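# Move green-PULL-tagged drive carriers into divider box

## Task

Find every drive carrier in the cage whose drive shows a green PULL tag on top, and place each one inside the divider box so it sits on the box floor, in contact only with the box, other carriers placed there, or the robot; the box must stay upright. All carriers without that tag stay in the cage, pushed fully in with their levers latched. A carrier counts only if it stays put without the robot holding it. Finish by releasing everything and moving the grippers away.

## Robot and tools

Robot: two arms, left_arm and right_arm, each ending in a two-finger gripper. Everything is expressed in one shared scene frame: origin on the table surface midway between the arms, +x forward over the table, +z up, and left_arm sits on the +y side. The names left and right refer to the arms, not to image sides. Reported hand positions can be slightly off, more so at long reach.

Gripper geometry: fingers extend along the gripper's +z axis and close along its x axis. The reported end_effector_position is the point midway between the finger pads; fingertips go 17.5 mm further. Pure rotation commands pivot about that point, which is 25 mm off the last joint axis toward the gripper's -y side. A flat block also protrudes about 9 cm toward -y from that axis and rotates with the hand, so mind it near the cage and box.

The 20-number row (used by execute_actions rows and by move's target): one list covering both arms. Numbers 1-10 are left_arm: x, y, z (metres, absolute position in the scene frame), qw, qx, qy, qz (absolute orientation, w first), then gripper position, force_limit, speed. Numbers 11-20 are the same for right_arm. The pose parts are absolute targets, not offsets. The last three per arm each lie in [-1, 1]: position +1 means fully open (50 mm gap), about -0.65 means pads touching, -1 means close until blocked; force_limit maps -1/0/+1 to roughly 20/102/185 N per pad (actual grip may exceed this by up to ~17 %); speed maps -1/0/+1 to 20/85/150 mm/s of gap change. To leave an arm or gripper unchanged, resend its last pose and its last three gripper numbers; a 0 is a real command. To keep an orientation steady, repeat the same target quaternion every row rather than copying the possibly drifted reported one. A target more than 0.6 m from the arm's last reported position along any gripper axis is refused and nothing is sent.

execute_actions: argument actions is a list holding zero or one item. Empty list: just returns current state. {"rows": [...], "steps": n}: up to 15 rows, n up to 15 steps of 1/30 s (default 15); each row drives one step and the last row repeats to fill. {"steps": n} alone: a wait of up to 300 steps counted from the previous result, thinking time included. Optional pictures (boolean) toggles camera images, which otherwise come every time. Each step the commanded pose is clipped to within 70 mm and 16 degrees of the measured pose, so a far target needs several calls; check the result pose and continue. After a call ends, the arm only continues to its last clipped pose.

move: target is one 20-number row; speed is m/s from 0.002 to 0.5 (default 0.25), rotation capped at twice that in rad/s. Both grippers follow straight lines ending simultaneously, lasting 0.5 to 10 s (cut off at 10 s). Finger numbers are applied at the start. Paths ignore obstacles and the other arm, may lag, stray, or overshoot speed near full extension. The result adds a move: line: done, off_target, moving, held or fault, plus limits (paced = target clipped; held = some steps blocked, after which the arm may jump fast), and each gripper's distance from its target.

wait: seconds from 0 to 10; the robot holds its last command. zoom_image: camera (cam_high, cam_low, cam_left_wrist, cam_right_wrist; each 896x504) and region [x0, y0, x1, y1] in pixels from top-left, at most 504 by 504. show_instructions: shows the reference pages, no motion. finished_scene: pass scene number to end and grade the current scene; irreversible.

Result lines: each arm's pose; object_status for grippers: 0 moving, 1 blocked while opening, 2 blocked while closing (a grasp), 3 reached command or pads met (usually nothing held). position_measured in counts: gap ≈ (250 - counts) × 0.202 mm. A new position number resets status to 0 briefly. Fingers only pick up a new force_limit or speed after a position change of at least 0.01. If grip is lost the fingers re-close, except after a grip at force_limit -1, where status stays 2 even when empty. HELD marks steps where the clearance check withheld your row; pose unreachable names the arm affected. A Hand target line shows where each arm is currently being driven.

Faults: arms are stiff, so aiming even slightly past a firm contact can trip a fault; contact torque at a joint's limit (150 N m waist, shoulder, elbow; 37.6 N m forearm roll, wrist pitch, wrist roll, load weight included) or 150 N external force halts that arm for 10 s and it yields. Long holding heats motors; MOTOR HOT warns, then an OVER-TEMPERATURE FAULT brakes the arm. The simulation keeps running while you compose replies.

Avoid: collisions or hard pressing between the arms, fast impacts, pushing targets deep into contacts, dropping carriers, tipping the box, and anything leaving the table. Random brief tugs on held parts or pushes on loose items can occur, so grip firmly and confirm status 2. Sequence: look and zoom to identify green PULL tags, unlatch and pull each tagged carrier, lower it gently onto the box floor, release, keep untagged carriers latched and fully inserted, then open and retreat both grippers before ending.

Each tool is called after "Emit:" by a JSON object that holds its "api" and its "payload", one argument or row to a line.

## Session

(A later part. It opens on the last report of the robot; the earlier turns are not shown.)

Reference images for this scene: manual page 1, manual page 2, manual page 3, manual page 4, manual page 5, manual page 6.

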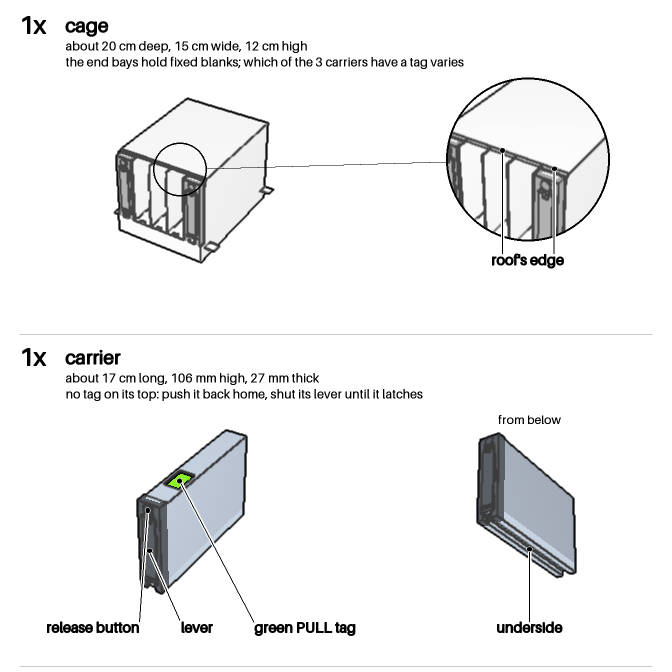

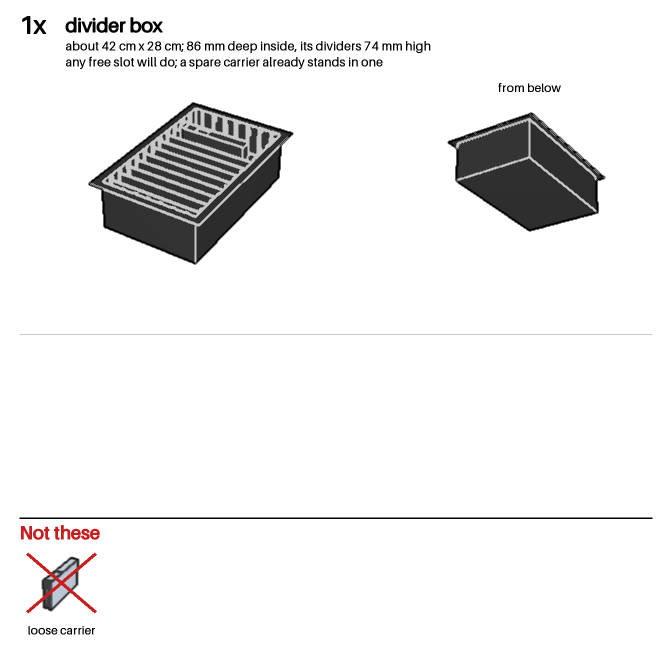

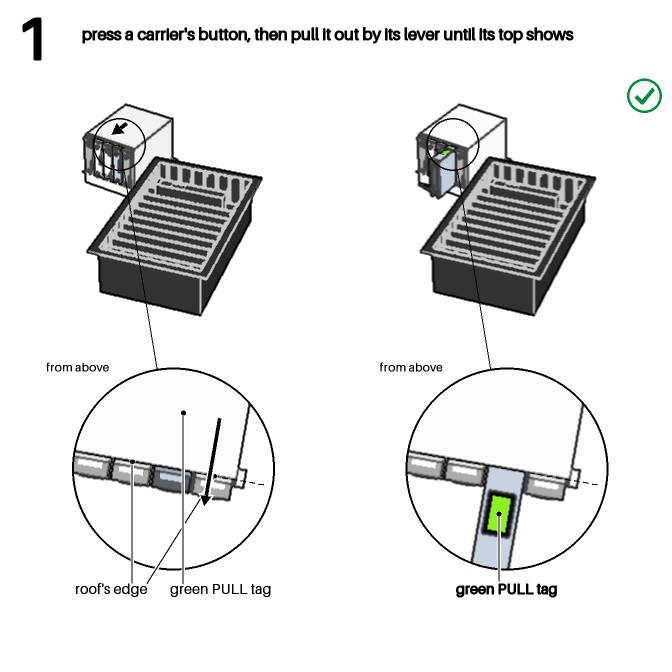

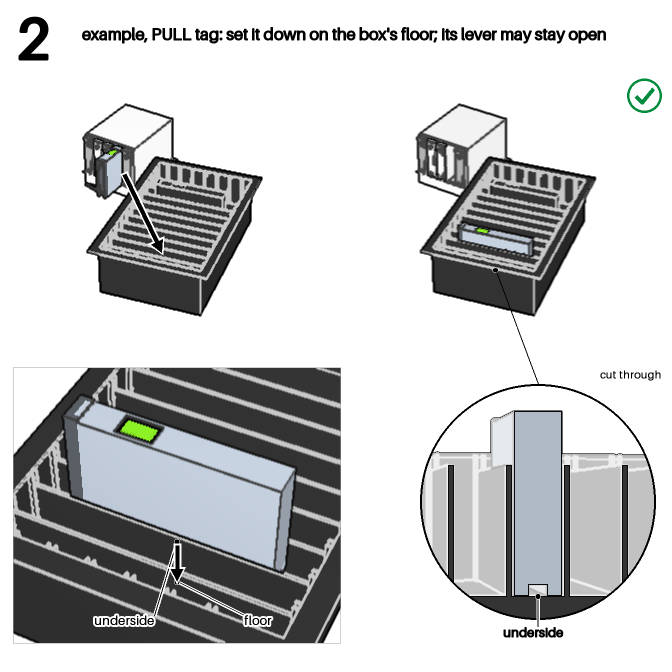

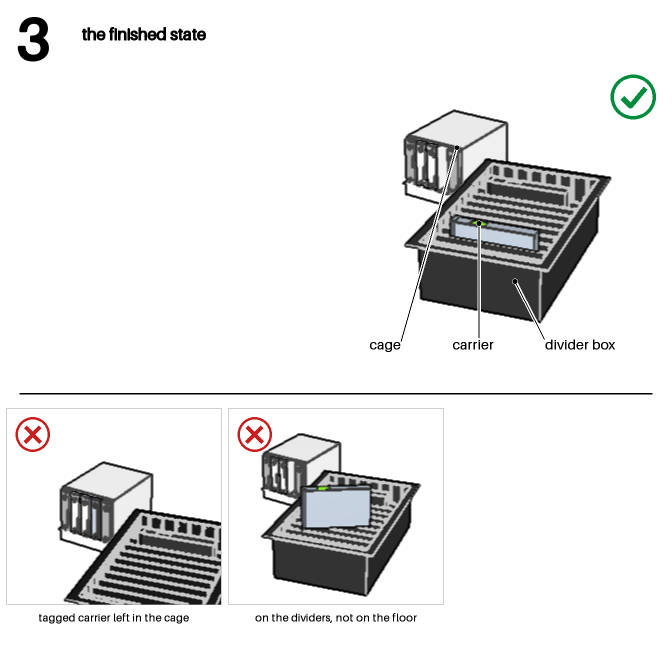

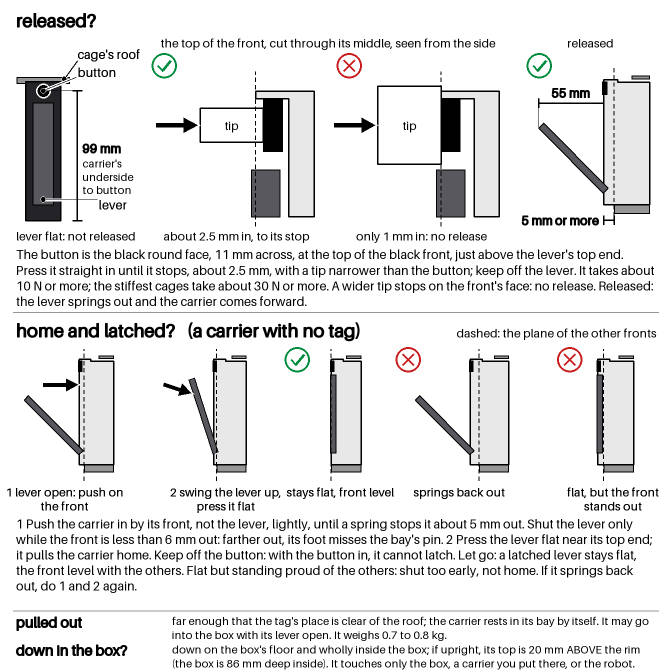

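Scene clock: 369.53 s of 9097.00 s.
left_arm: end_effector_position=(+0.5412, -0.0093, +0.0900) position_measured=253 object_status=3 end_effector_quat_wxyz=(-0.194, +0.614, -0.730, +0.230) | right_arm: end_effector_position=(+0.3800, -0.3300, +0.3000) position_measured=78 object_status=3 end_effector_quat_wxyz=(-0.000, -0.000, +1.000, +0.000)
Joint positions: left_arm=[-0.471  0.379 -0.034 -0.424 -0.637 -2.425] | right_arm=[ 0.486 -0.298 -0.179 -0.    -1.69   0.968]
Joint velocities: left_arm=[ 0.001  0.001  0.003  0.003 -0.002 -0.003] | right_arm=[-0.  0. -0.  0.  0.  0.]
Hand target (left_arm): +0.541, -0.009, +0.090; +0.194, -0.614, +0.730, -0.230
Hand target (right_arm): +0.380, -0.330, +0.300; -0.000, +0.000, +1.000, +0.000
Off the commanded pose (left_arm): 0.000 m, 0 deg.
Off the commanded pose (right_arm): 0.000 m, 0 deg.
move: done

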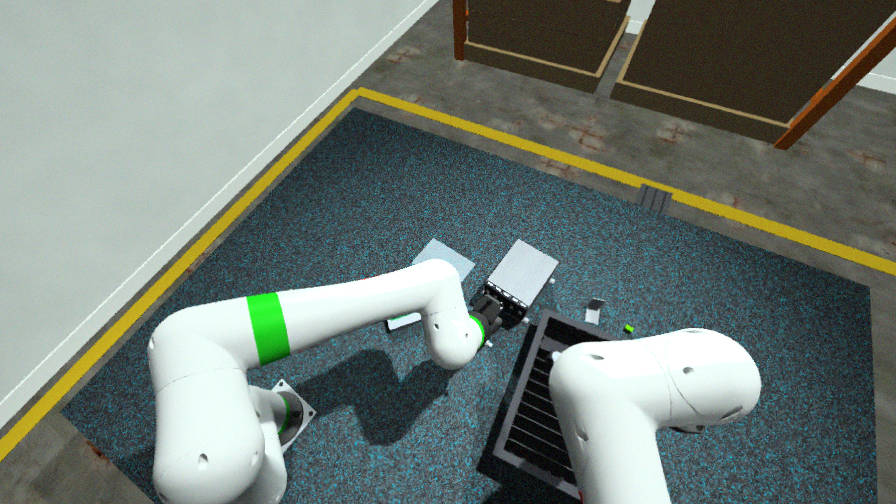

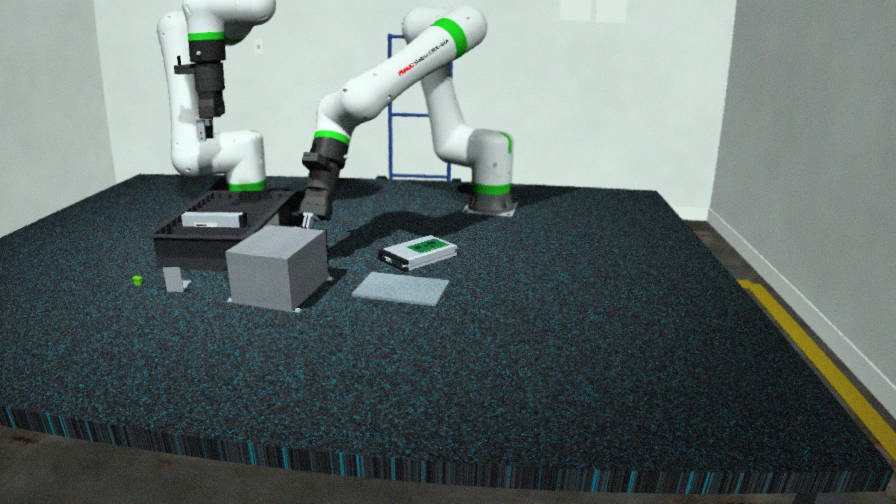

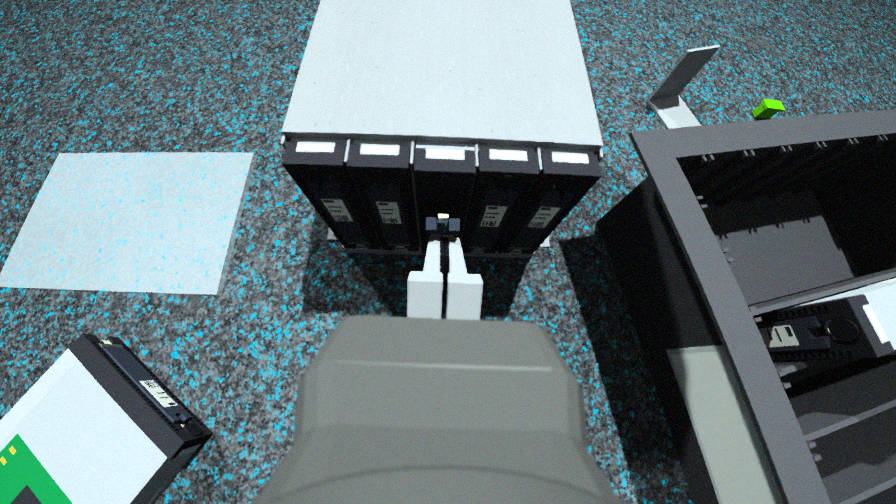

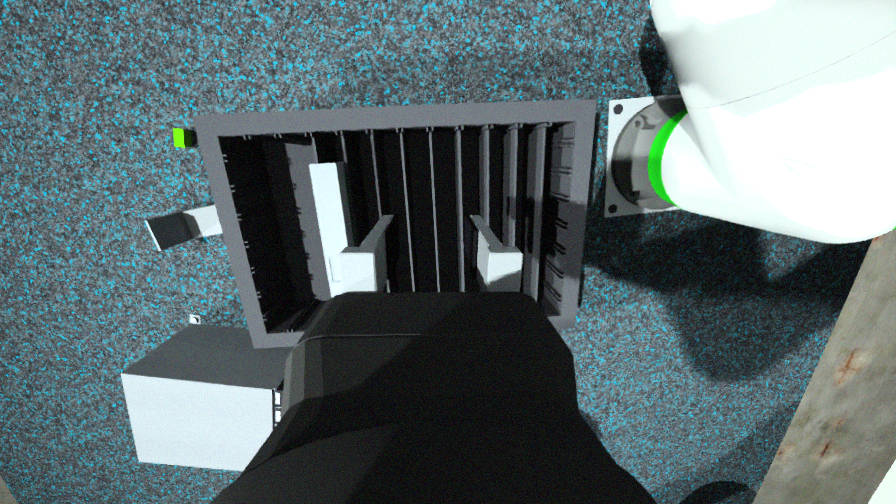

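The carrier is being drawn in. Continue.

Emit:
{"api": "move", "payload": {
  "target": [0.5521,-0.0111,0.097,0.1938,-0.6145,0.7298,-0.2301,-1,0,1, 0.38,-0.33,0.30,0,0,1,0,0.5,-0.4,0.5],
  "speed": 0.018
}}

Emit:
{"api": "move", "payload": {
  "target": [0.5567,-0.0119,0.0995,0.1938,-0.6145,0.7298,-0.2301,-1,0,1, 0.38,-0.33,0.30,0,0,1,0,0.5,-0.4,0.5],
  "speed": 0.008
}}

Emit:
{"api": "move", "payload": {
  "target": [0.5578,-0.0121,0.0997,0.1938,-0.6145,0.7298,-0.2301,-1,0,1, 0.38,-0.33,0.30,0,0,1,0,0.5,-0.4,0.5],
  "speed": 0.004
}}

Scene clock: 377.40 s of 9097.00 s.
left_arm: end_effector_position=(+0.5520, -0.0111, +0.0969) position_measured=253 object_status=3 end_effector_quat_wxyz=(-0.194, +0.614, -0.730, +0.230) | right_arm: end_effector_position=(+0.3800, -0.3300, +0.3000) position_measured=78 object_status=3 end_effector_quat_wxyz=(-0.000, -0.000, +1.000, -0.000)
Joint positions: left_arm=[-0.46   0.39  -0.006 -0.407 -0.649 -2.452] | right_arm=[ 0.486 -0.298 -0.179 -0.    -1.69   0.968]
Joint velocities: left_arm=[ 0.     0.001  0.003  0.002 -0.002 -0.003] | right_arm=[-0.  0. -0.  0. -0. -0.]
Hand target (left_arm): +0.552, -0.011, +0.097; +0.194, -0.614, +0.730, -0.230
Hand target (right_arm): +0.380, -0.330, +0.300; -0.000, +0.000, +1.000, -0.000
Off the commanded pose (left_arm): 0.000 m, 0 deg.
Off the commanded pose (right_arm): 0.000 m, 0 deg.
After step 90, 3.93 s passed at rest.
move: done

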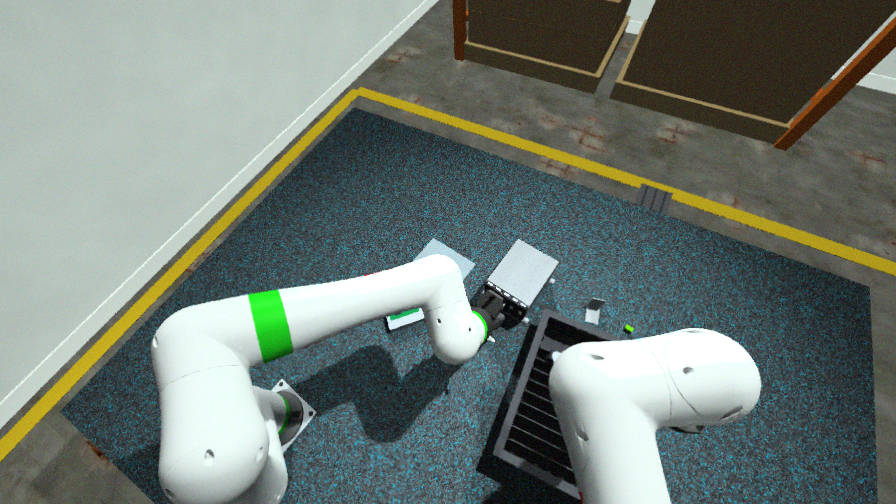

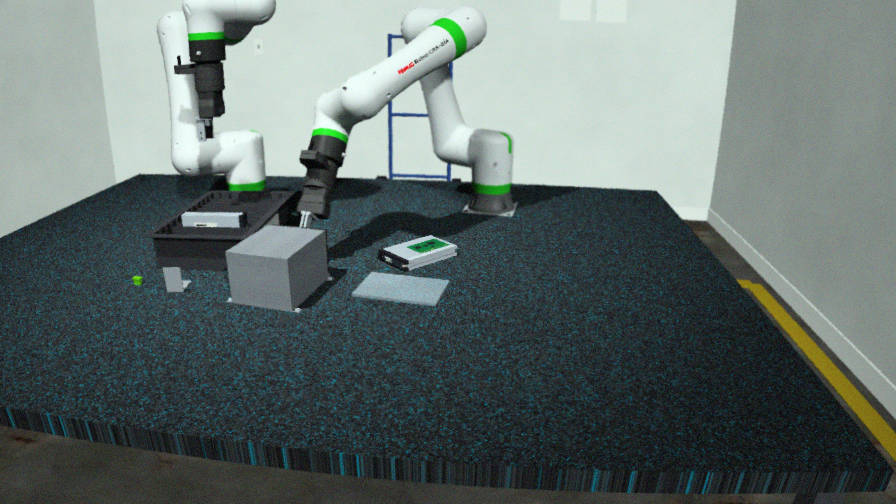

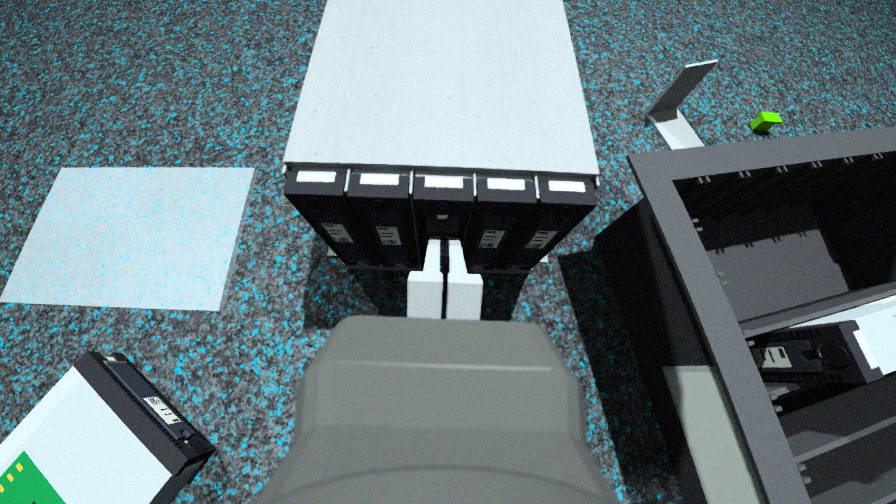

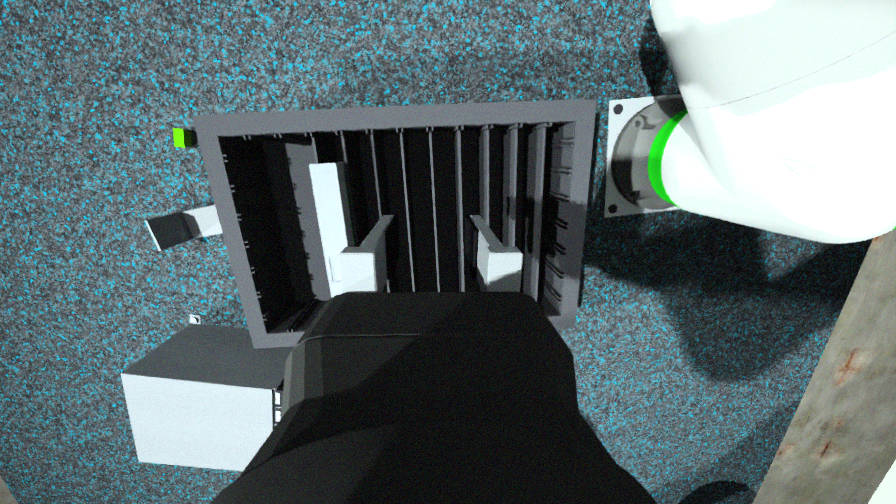

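Scene clock: 378.30 s of 9097.00 s.
left_arm: end_effector_position=(+0.5567, -0.0119, +0.0995) position_measured=253 object_status=3 end_effector_quat_wxyz=(-0.194, +0.614, -0.730, +0.230) | right_arm: end_effector_position=(+0.3800, -0.3300, +0.3000) position_measured=78 object_status=3 end_effector_quat_wxyz=(-0.000, -0.000, +1.000, +0.000)
Joint positions: left_arm=[-0.456  0.395  0.007 -0.4   -0.654 -2.462] | right_arm=[ 0.486 -0.298 -0.179 -0.    -1.69   0.968]
Joint velocities: left_arm=[ 0.001  0.001  0.002  0.002 -0.001 -0.003] | right_arm=[-0.001  0.    -0.    -0.001  0.    -0.001]
Hand target (left_arm): +0.557, -0.012, +0.100; +0.194, -0.614, +0.730, -0.230
Hand target (right_arm): +0.380, -0.330, +0.300; -0.000, +0.000, +1.000, -0.000
Off the commanded pose (left_arm): 0.000 m, 0 deg.
Off the commanded pose (right_arm): 0.000 m, 0 deg.
move: done

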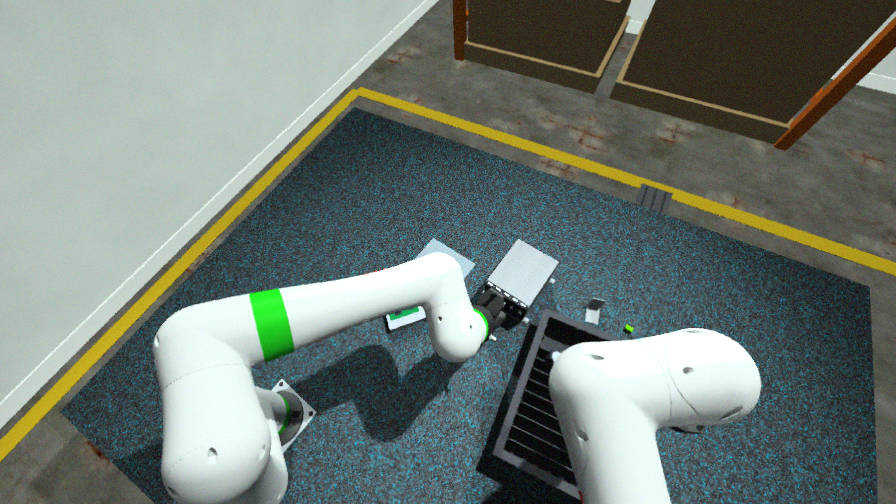

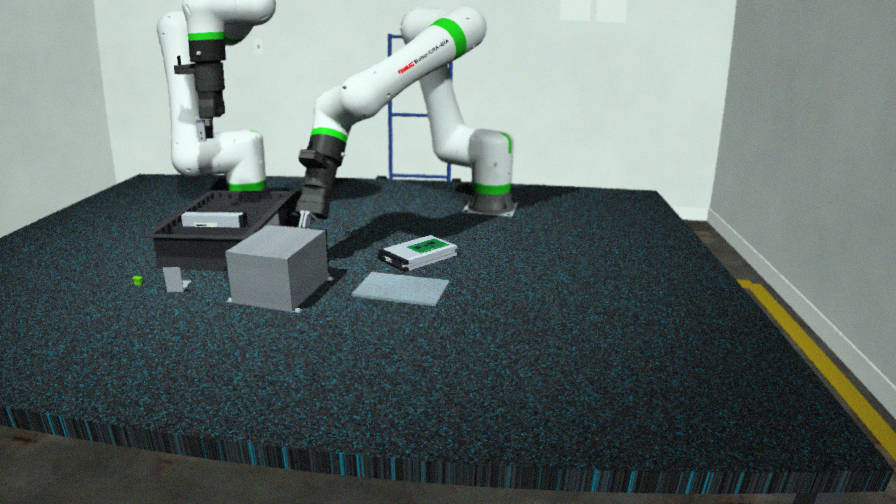

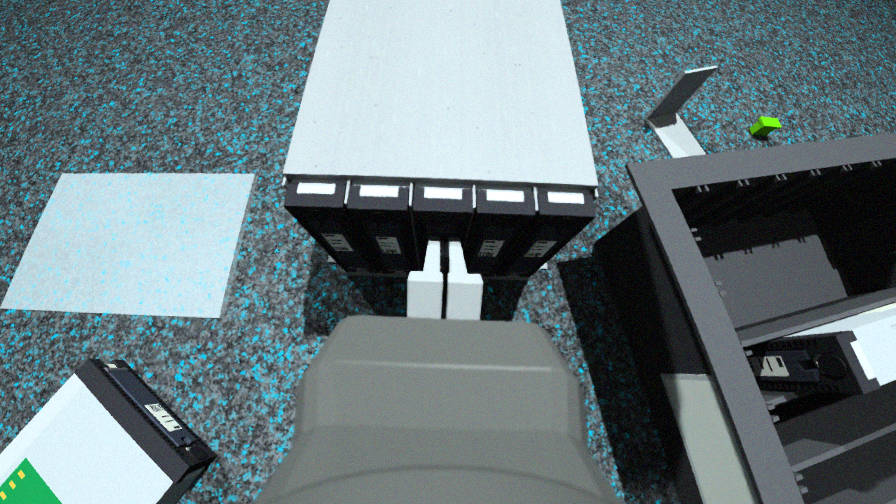

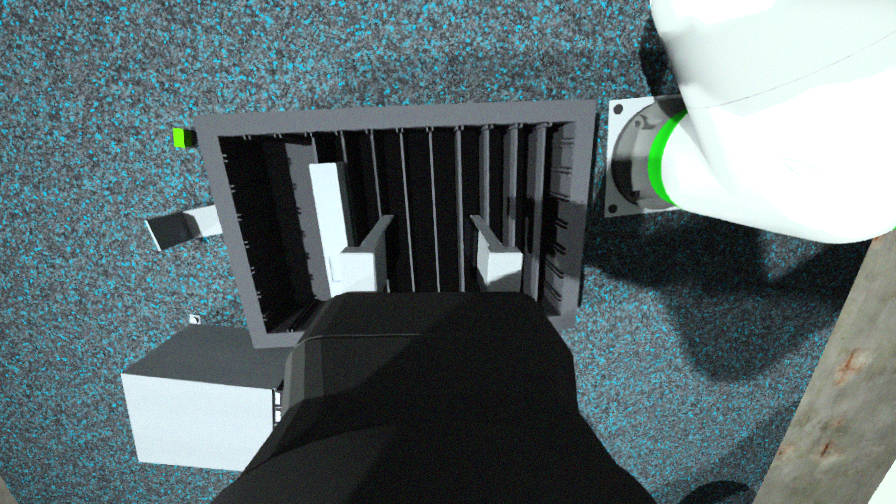

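Scene clock: 379.00 s of 9097.00 s.
left_arm: end_effector_position=(+0.5578, -0.0121, +0.0997) position_measured=253 object_status=3 end_effector_quat_wxyz=(-0.194, +0.614, -0.730, +0.230) | right_arm: end_effector_position=(+0.3800, -0.3300, +0.3000) position_measured=78 object_status=3 end_effector_quat_wxyz=(-0.000, +0.000, +1.000, -0.000)
Joint positions: left_arm=[-0.455  0.397  0.009 -0.399 -0.655 -2.464] | right_arm=[ 0.486 -0.298 -0.179  0.    -1.69   0.968]
Joint velocities: left_arm=[ 0.001  0.     0.     0.001 -0.002 -0.001] | right_arm=[ 0.001  0.     0.    -0.    -0.     0.001]
Hand target (left_arm): +0.558, -0.012, +0.100; +0.194, -0.614, +0.730, -0.230
Hand target (right_arm): +0.380, -0.330, +0.300; -0.000, +0.000, +1.000, -0.000
Off the commanded pose (left_arm): 0.000 m, 0 deg.
Off the commanded pose (right_arm): 0.000 m, 0 deg.
move: done

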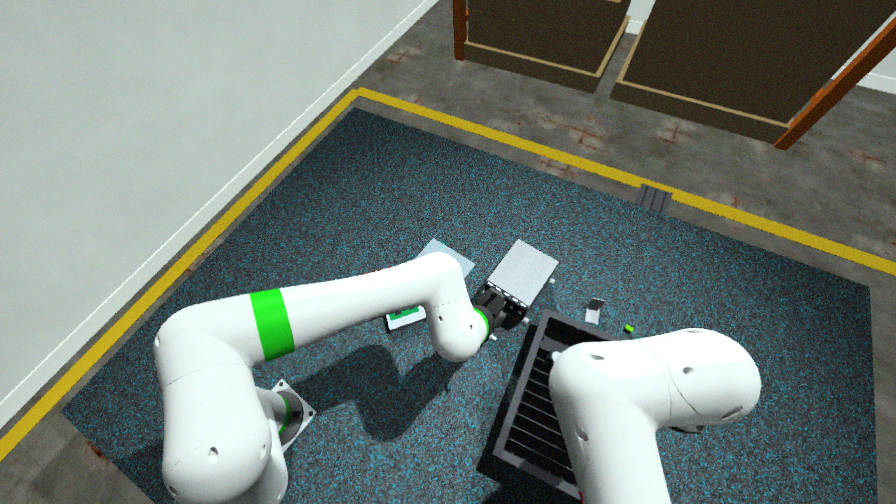

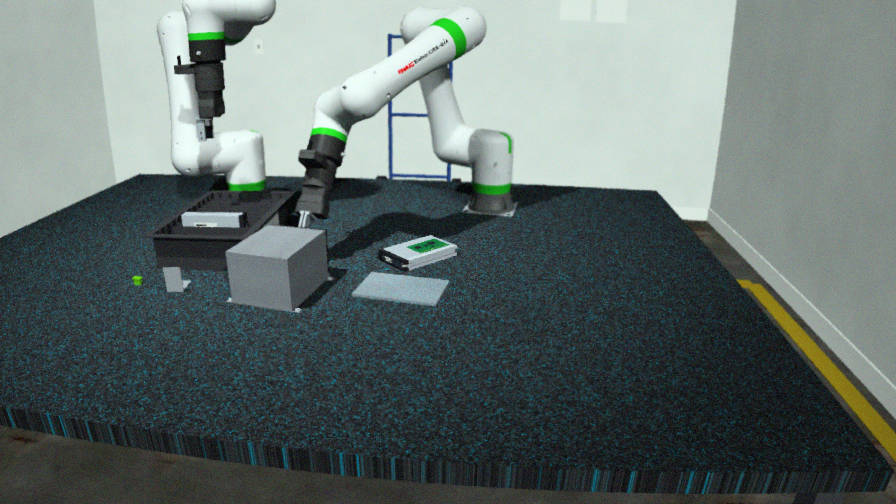

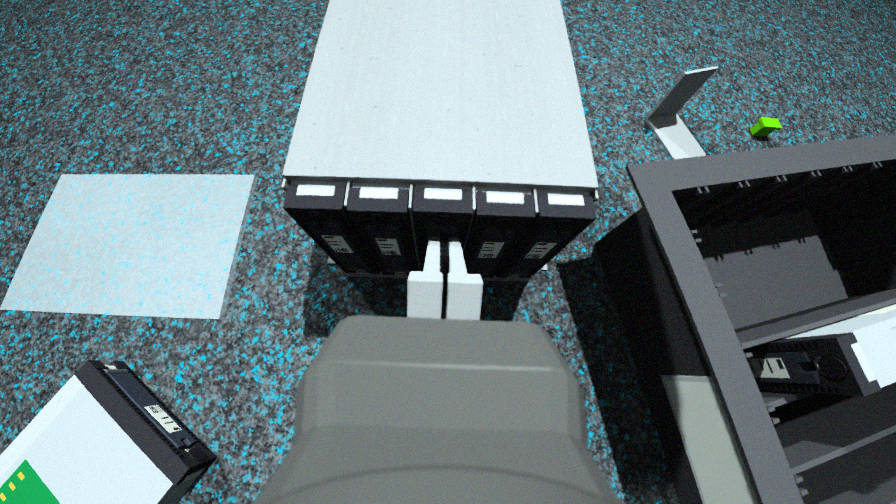

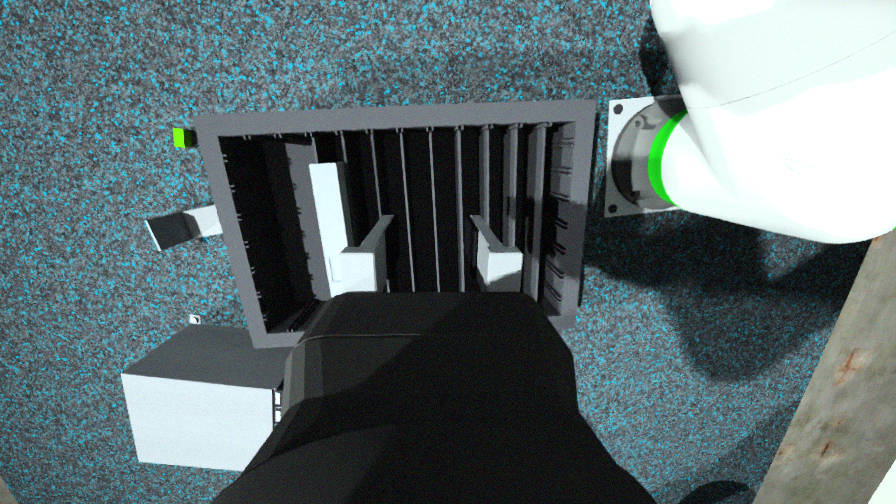

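Emit:
{"api": "move", "payload": {
  "target": [0.5590,-0.0123,0.0999,0.1938,-0.6145,0.7298,-0.2301,-1,0,1, 0.38,-0.33,0.30,0,0,1,0,0.5,-0.4,0.5],
  "speed": 0.004
}}

Scene clock: 382.67 s of 9097.00 s.
left_arm: end_effector_position=(+0.5589, -0.0123, +0.0999) position_measured=253 object_status=3 end_effector_quat_wxyz=(-0.194, +0.614, -0.730, +0.230) | right_arm: end_effector_position=(+0.3800, -0.3300, +0.3000) position_measured=78 object_status=3 end_effector_quat_wxyz=(-0.000, -0.000, +1.000, -0.000)
Joint positions: left_arm=[-0.454  0.399  0.012 -0.398 -0.655 -2.466] | right_arm=[ 0.486 -0.298 -0.179 -0.    -1.69   0.968]
Joint velocities: left_arm=[ 0.002  0.     0.001  0.    -0.001  0.   ] | right_arm=[-0.  0. -0.  0.  0.  0.]
Hand target (left_arm): +0.559, -0.012, +0.100; +0.194, -0.614, +0.730, -0.230
Hand target (right_arm): +0.380, -0.330, +0.300; -0.000, -0.000, +1.000, -0.000
Off the commanded pose (left_arm): 0.000 m, 0 deg.
Off the commanded pose (right_arm): 0.000 m, 0 deg.
move: done

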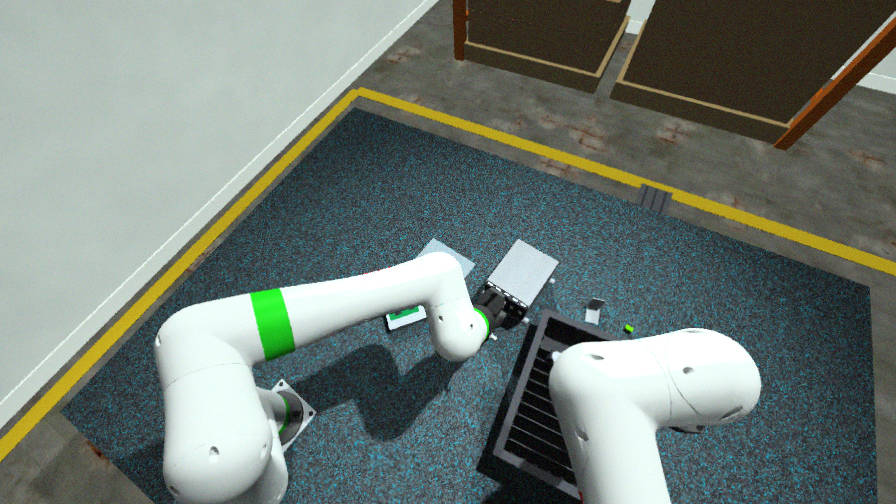

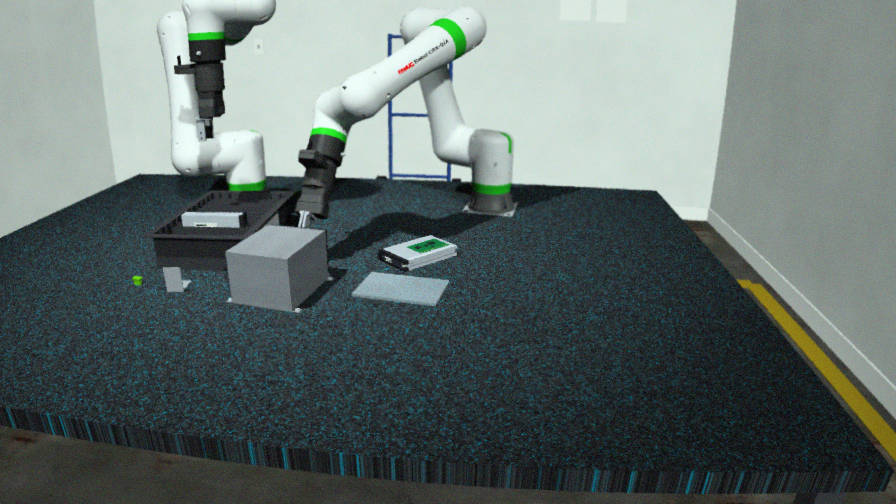

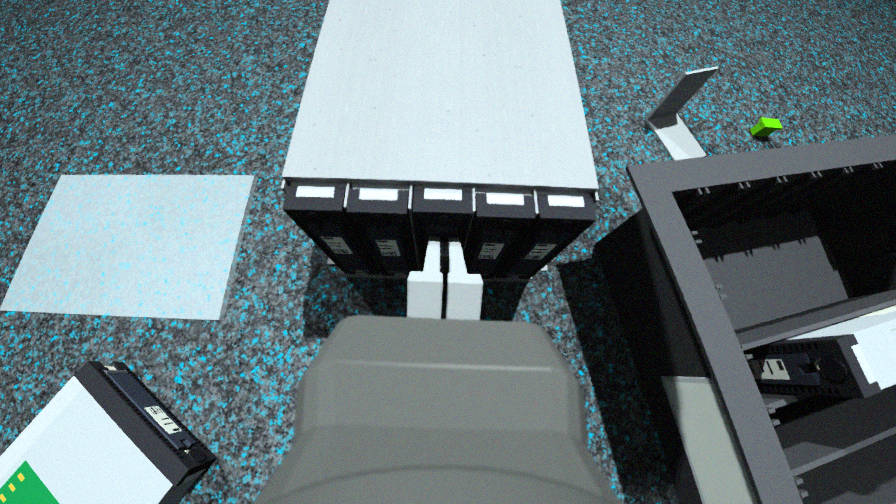

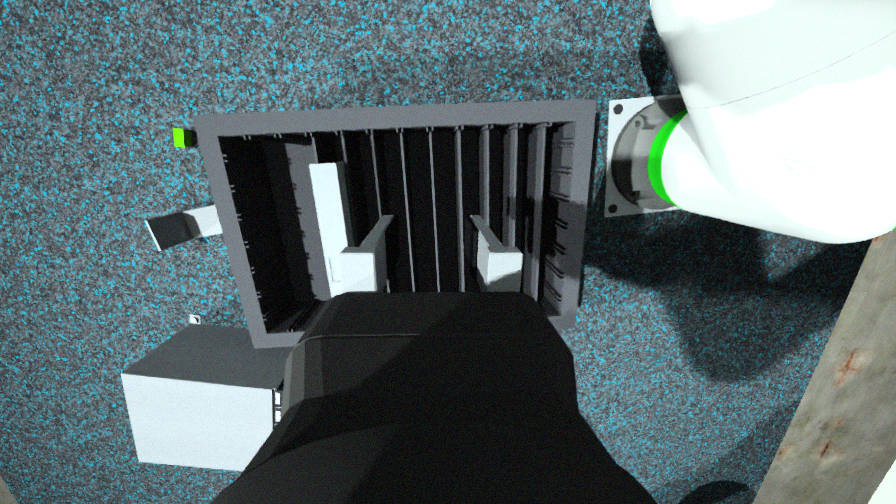

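Emit:
{"api": "move", "payload": {
  "target": [0.5186,-0.0053,0.125,0.1938,-0.6145,0.7298,-0.2301,-1,0,1, 0.38,-0.33,0.30,0,0,1,0,0.5,-0.4,0.5],
  "speed": 0.08
}}

Emit:
{"api": "zoom_image", "payload": {
  "camera": "cam_left_wrist",
  "region": [300,100,600,270]
}}

Scene clock: 386.40 s of 9097.00 s.
left_arm: end_effector_position=(+0.5186, -0.0053, +0.1249) position_measured=253 object_status=3 end_effector_quat_wxyz=(-0.194, +0.614, -0.730, +0.230) | right_arm: end_effector_position=(+0.3800, -0.3300, +0.3000) position_measured=78 object_status=3 end_effector_quat_wxyz=(+0.000, -0.000, +1.000, +0.000)
Joint positions: left_arm=[-0.488  0.298 -0.058 -0.407 -0.696 -2.439] | right_arm=[ 0.486 -0.298 -0.179 -0.    -1.69   0.968]
Joint velocities: left_arm=[-0.001 -0.002 -0.001 -0.003 -0.     0.001] | right_arm=[ 0.001 -0.001 -0.    -0.    -0.    -0.001]
Hand target (left_arm): +0.519, -0.005, +0.125; +0.194, -0.614, +0.730, -0.230
Hand target (right_arm): +0.380, -0.330, +0.300; -0.000, +0.000, +1.000, -0.000
Off the commanded pose (left_arm): 0.000 m, 0 deg.
Off the commanded pose (right_arm): 0.000 m, 0 deg.
move: done

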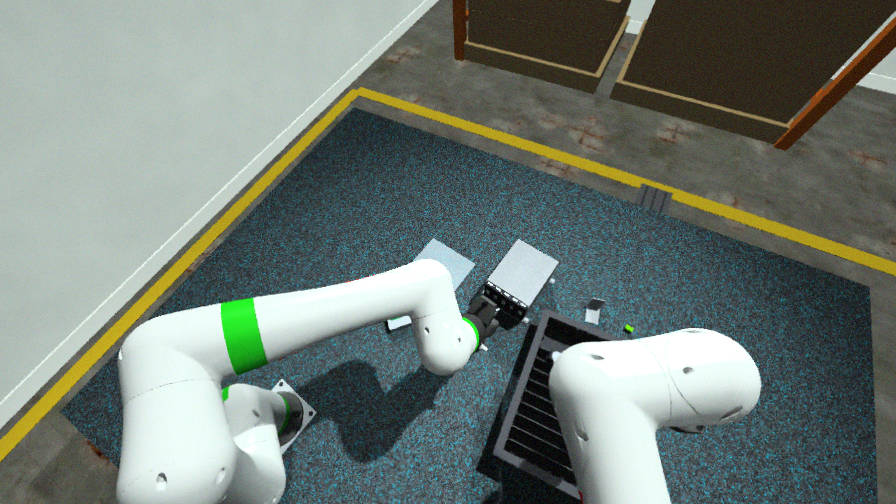

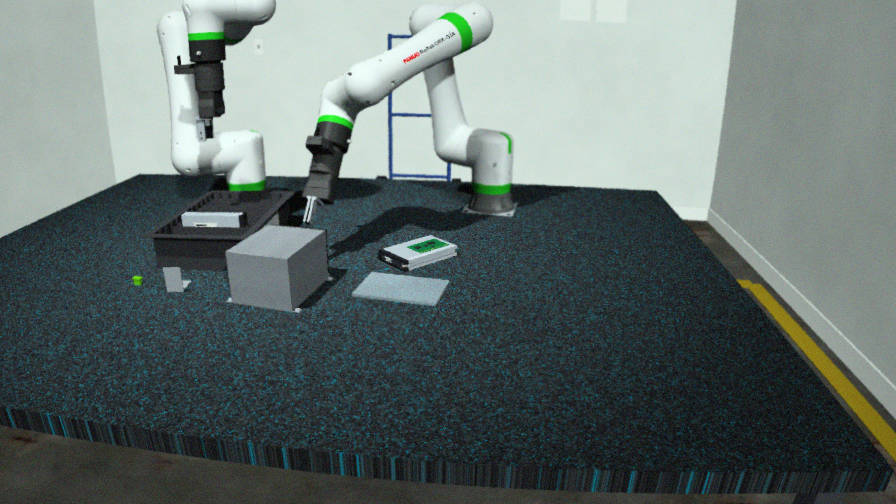

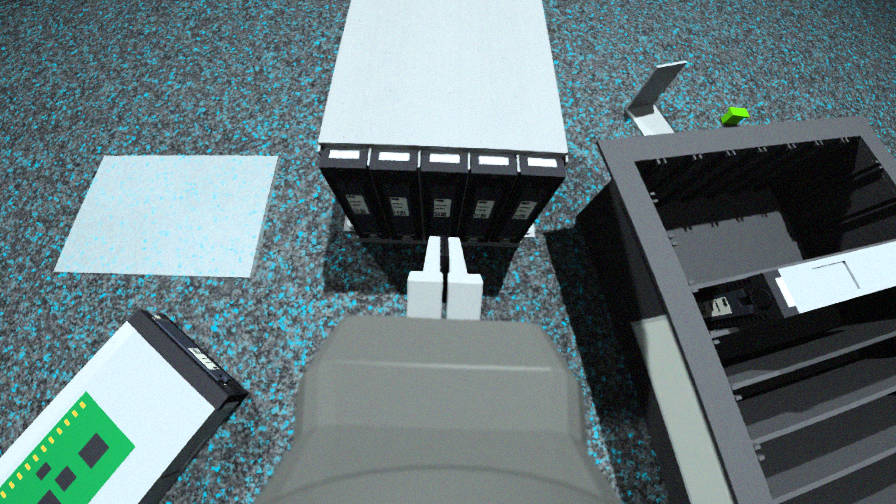

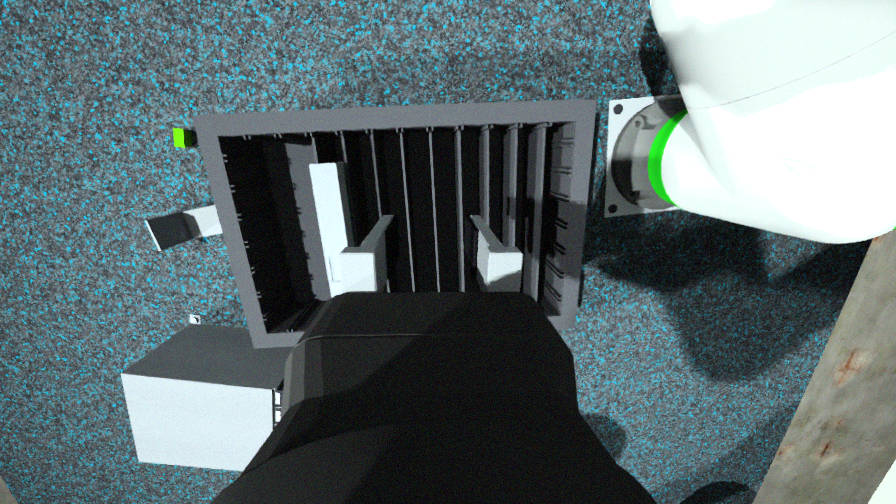

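Region (300, 100, 600, 270) of cam_left_wrist's 896x504 image, scaled by 1.680, with more detail than that image has; it fills the top 286 rows of this view, and the rest is white.

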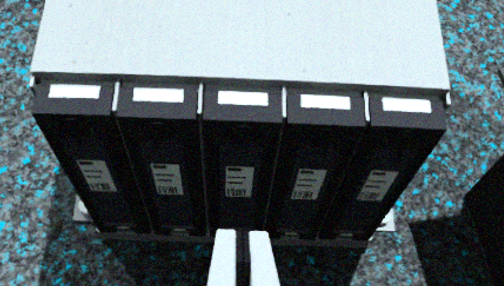

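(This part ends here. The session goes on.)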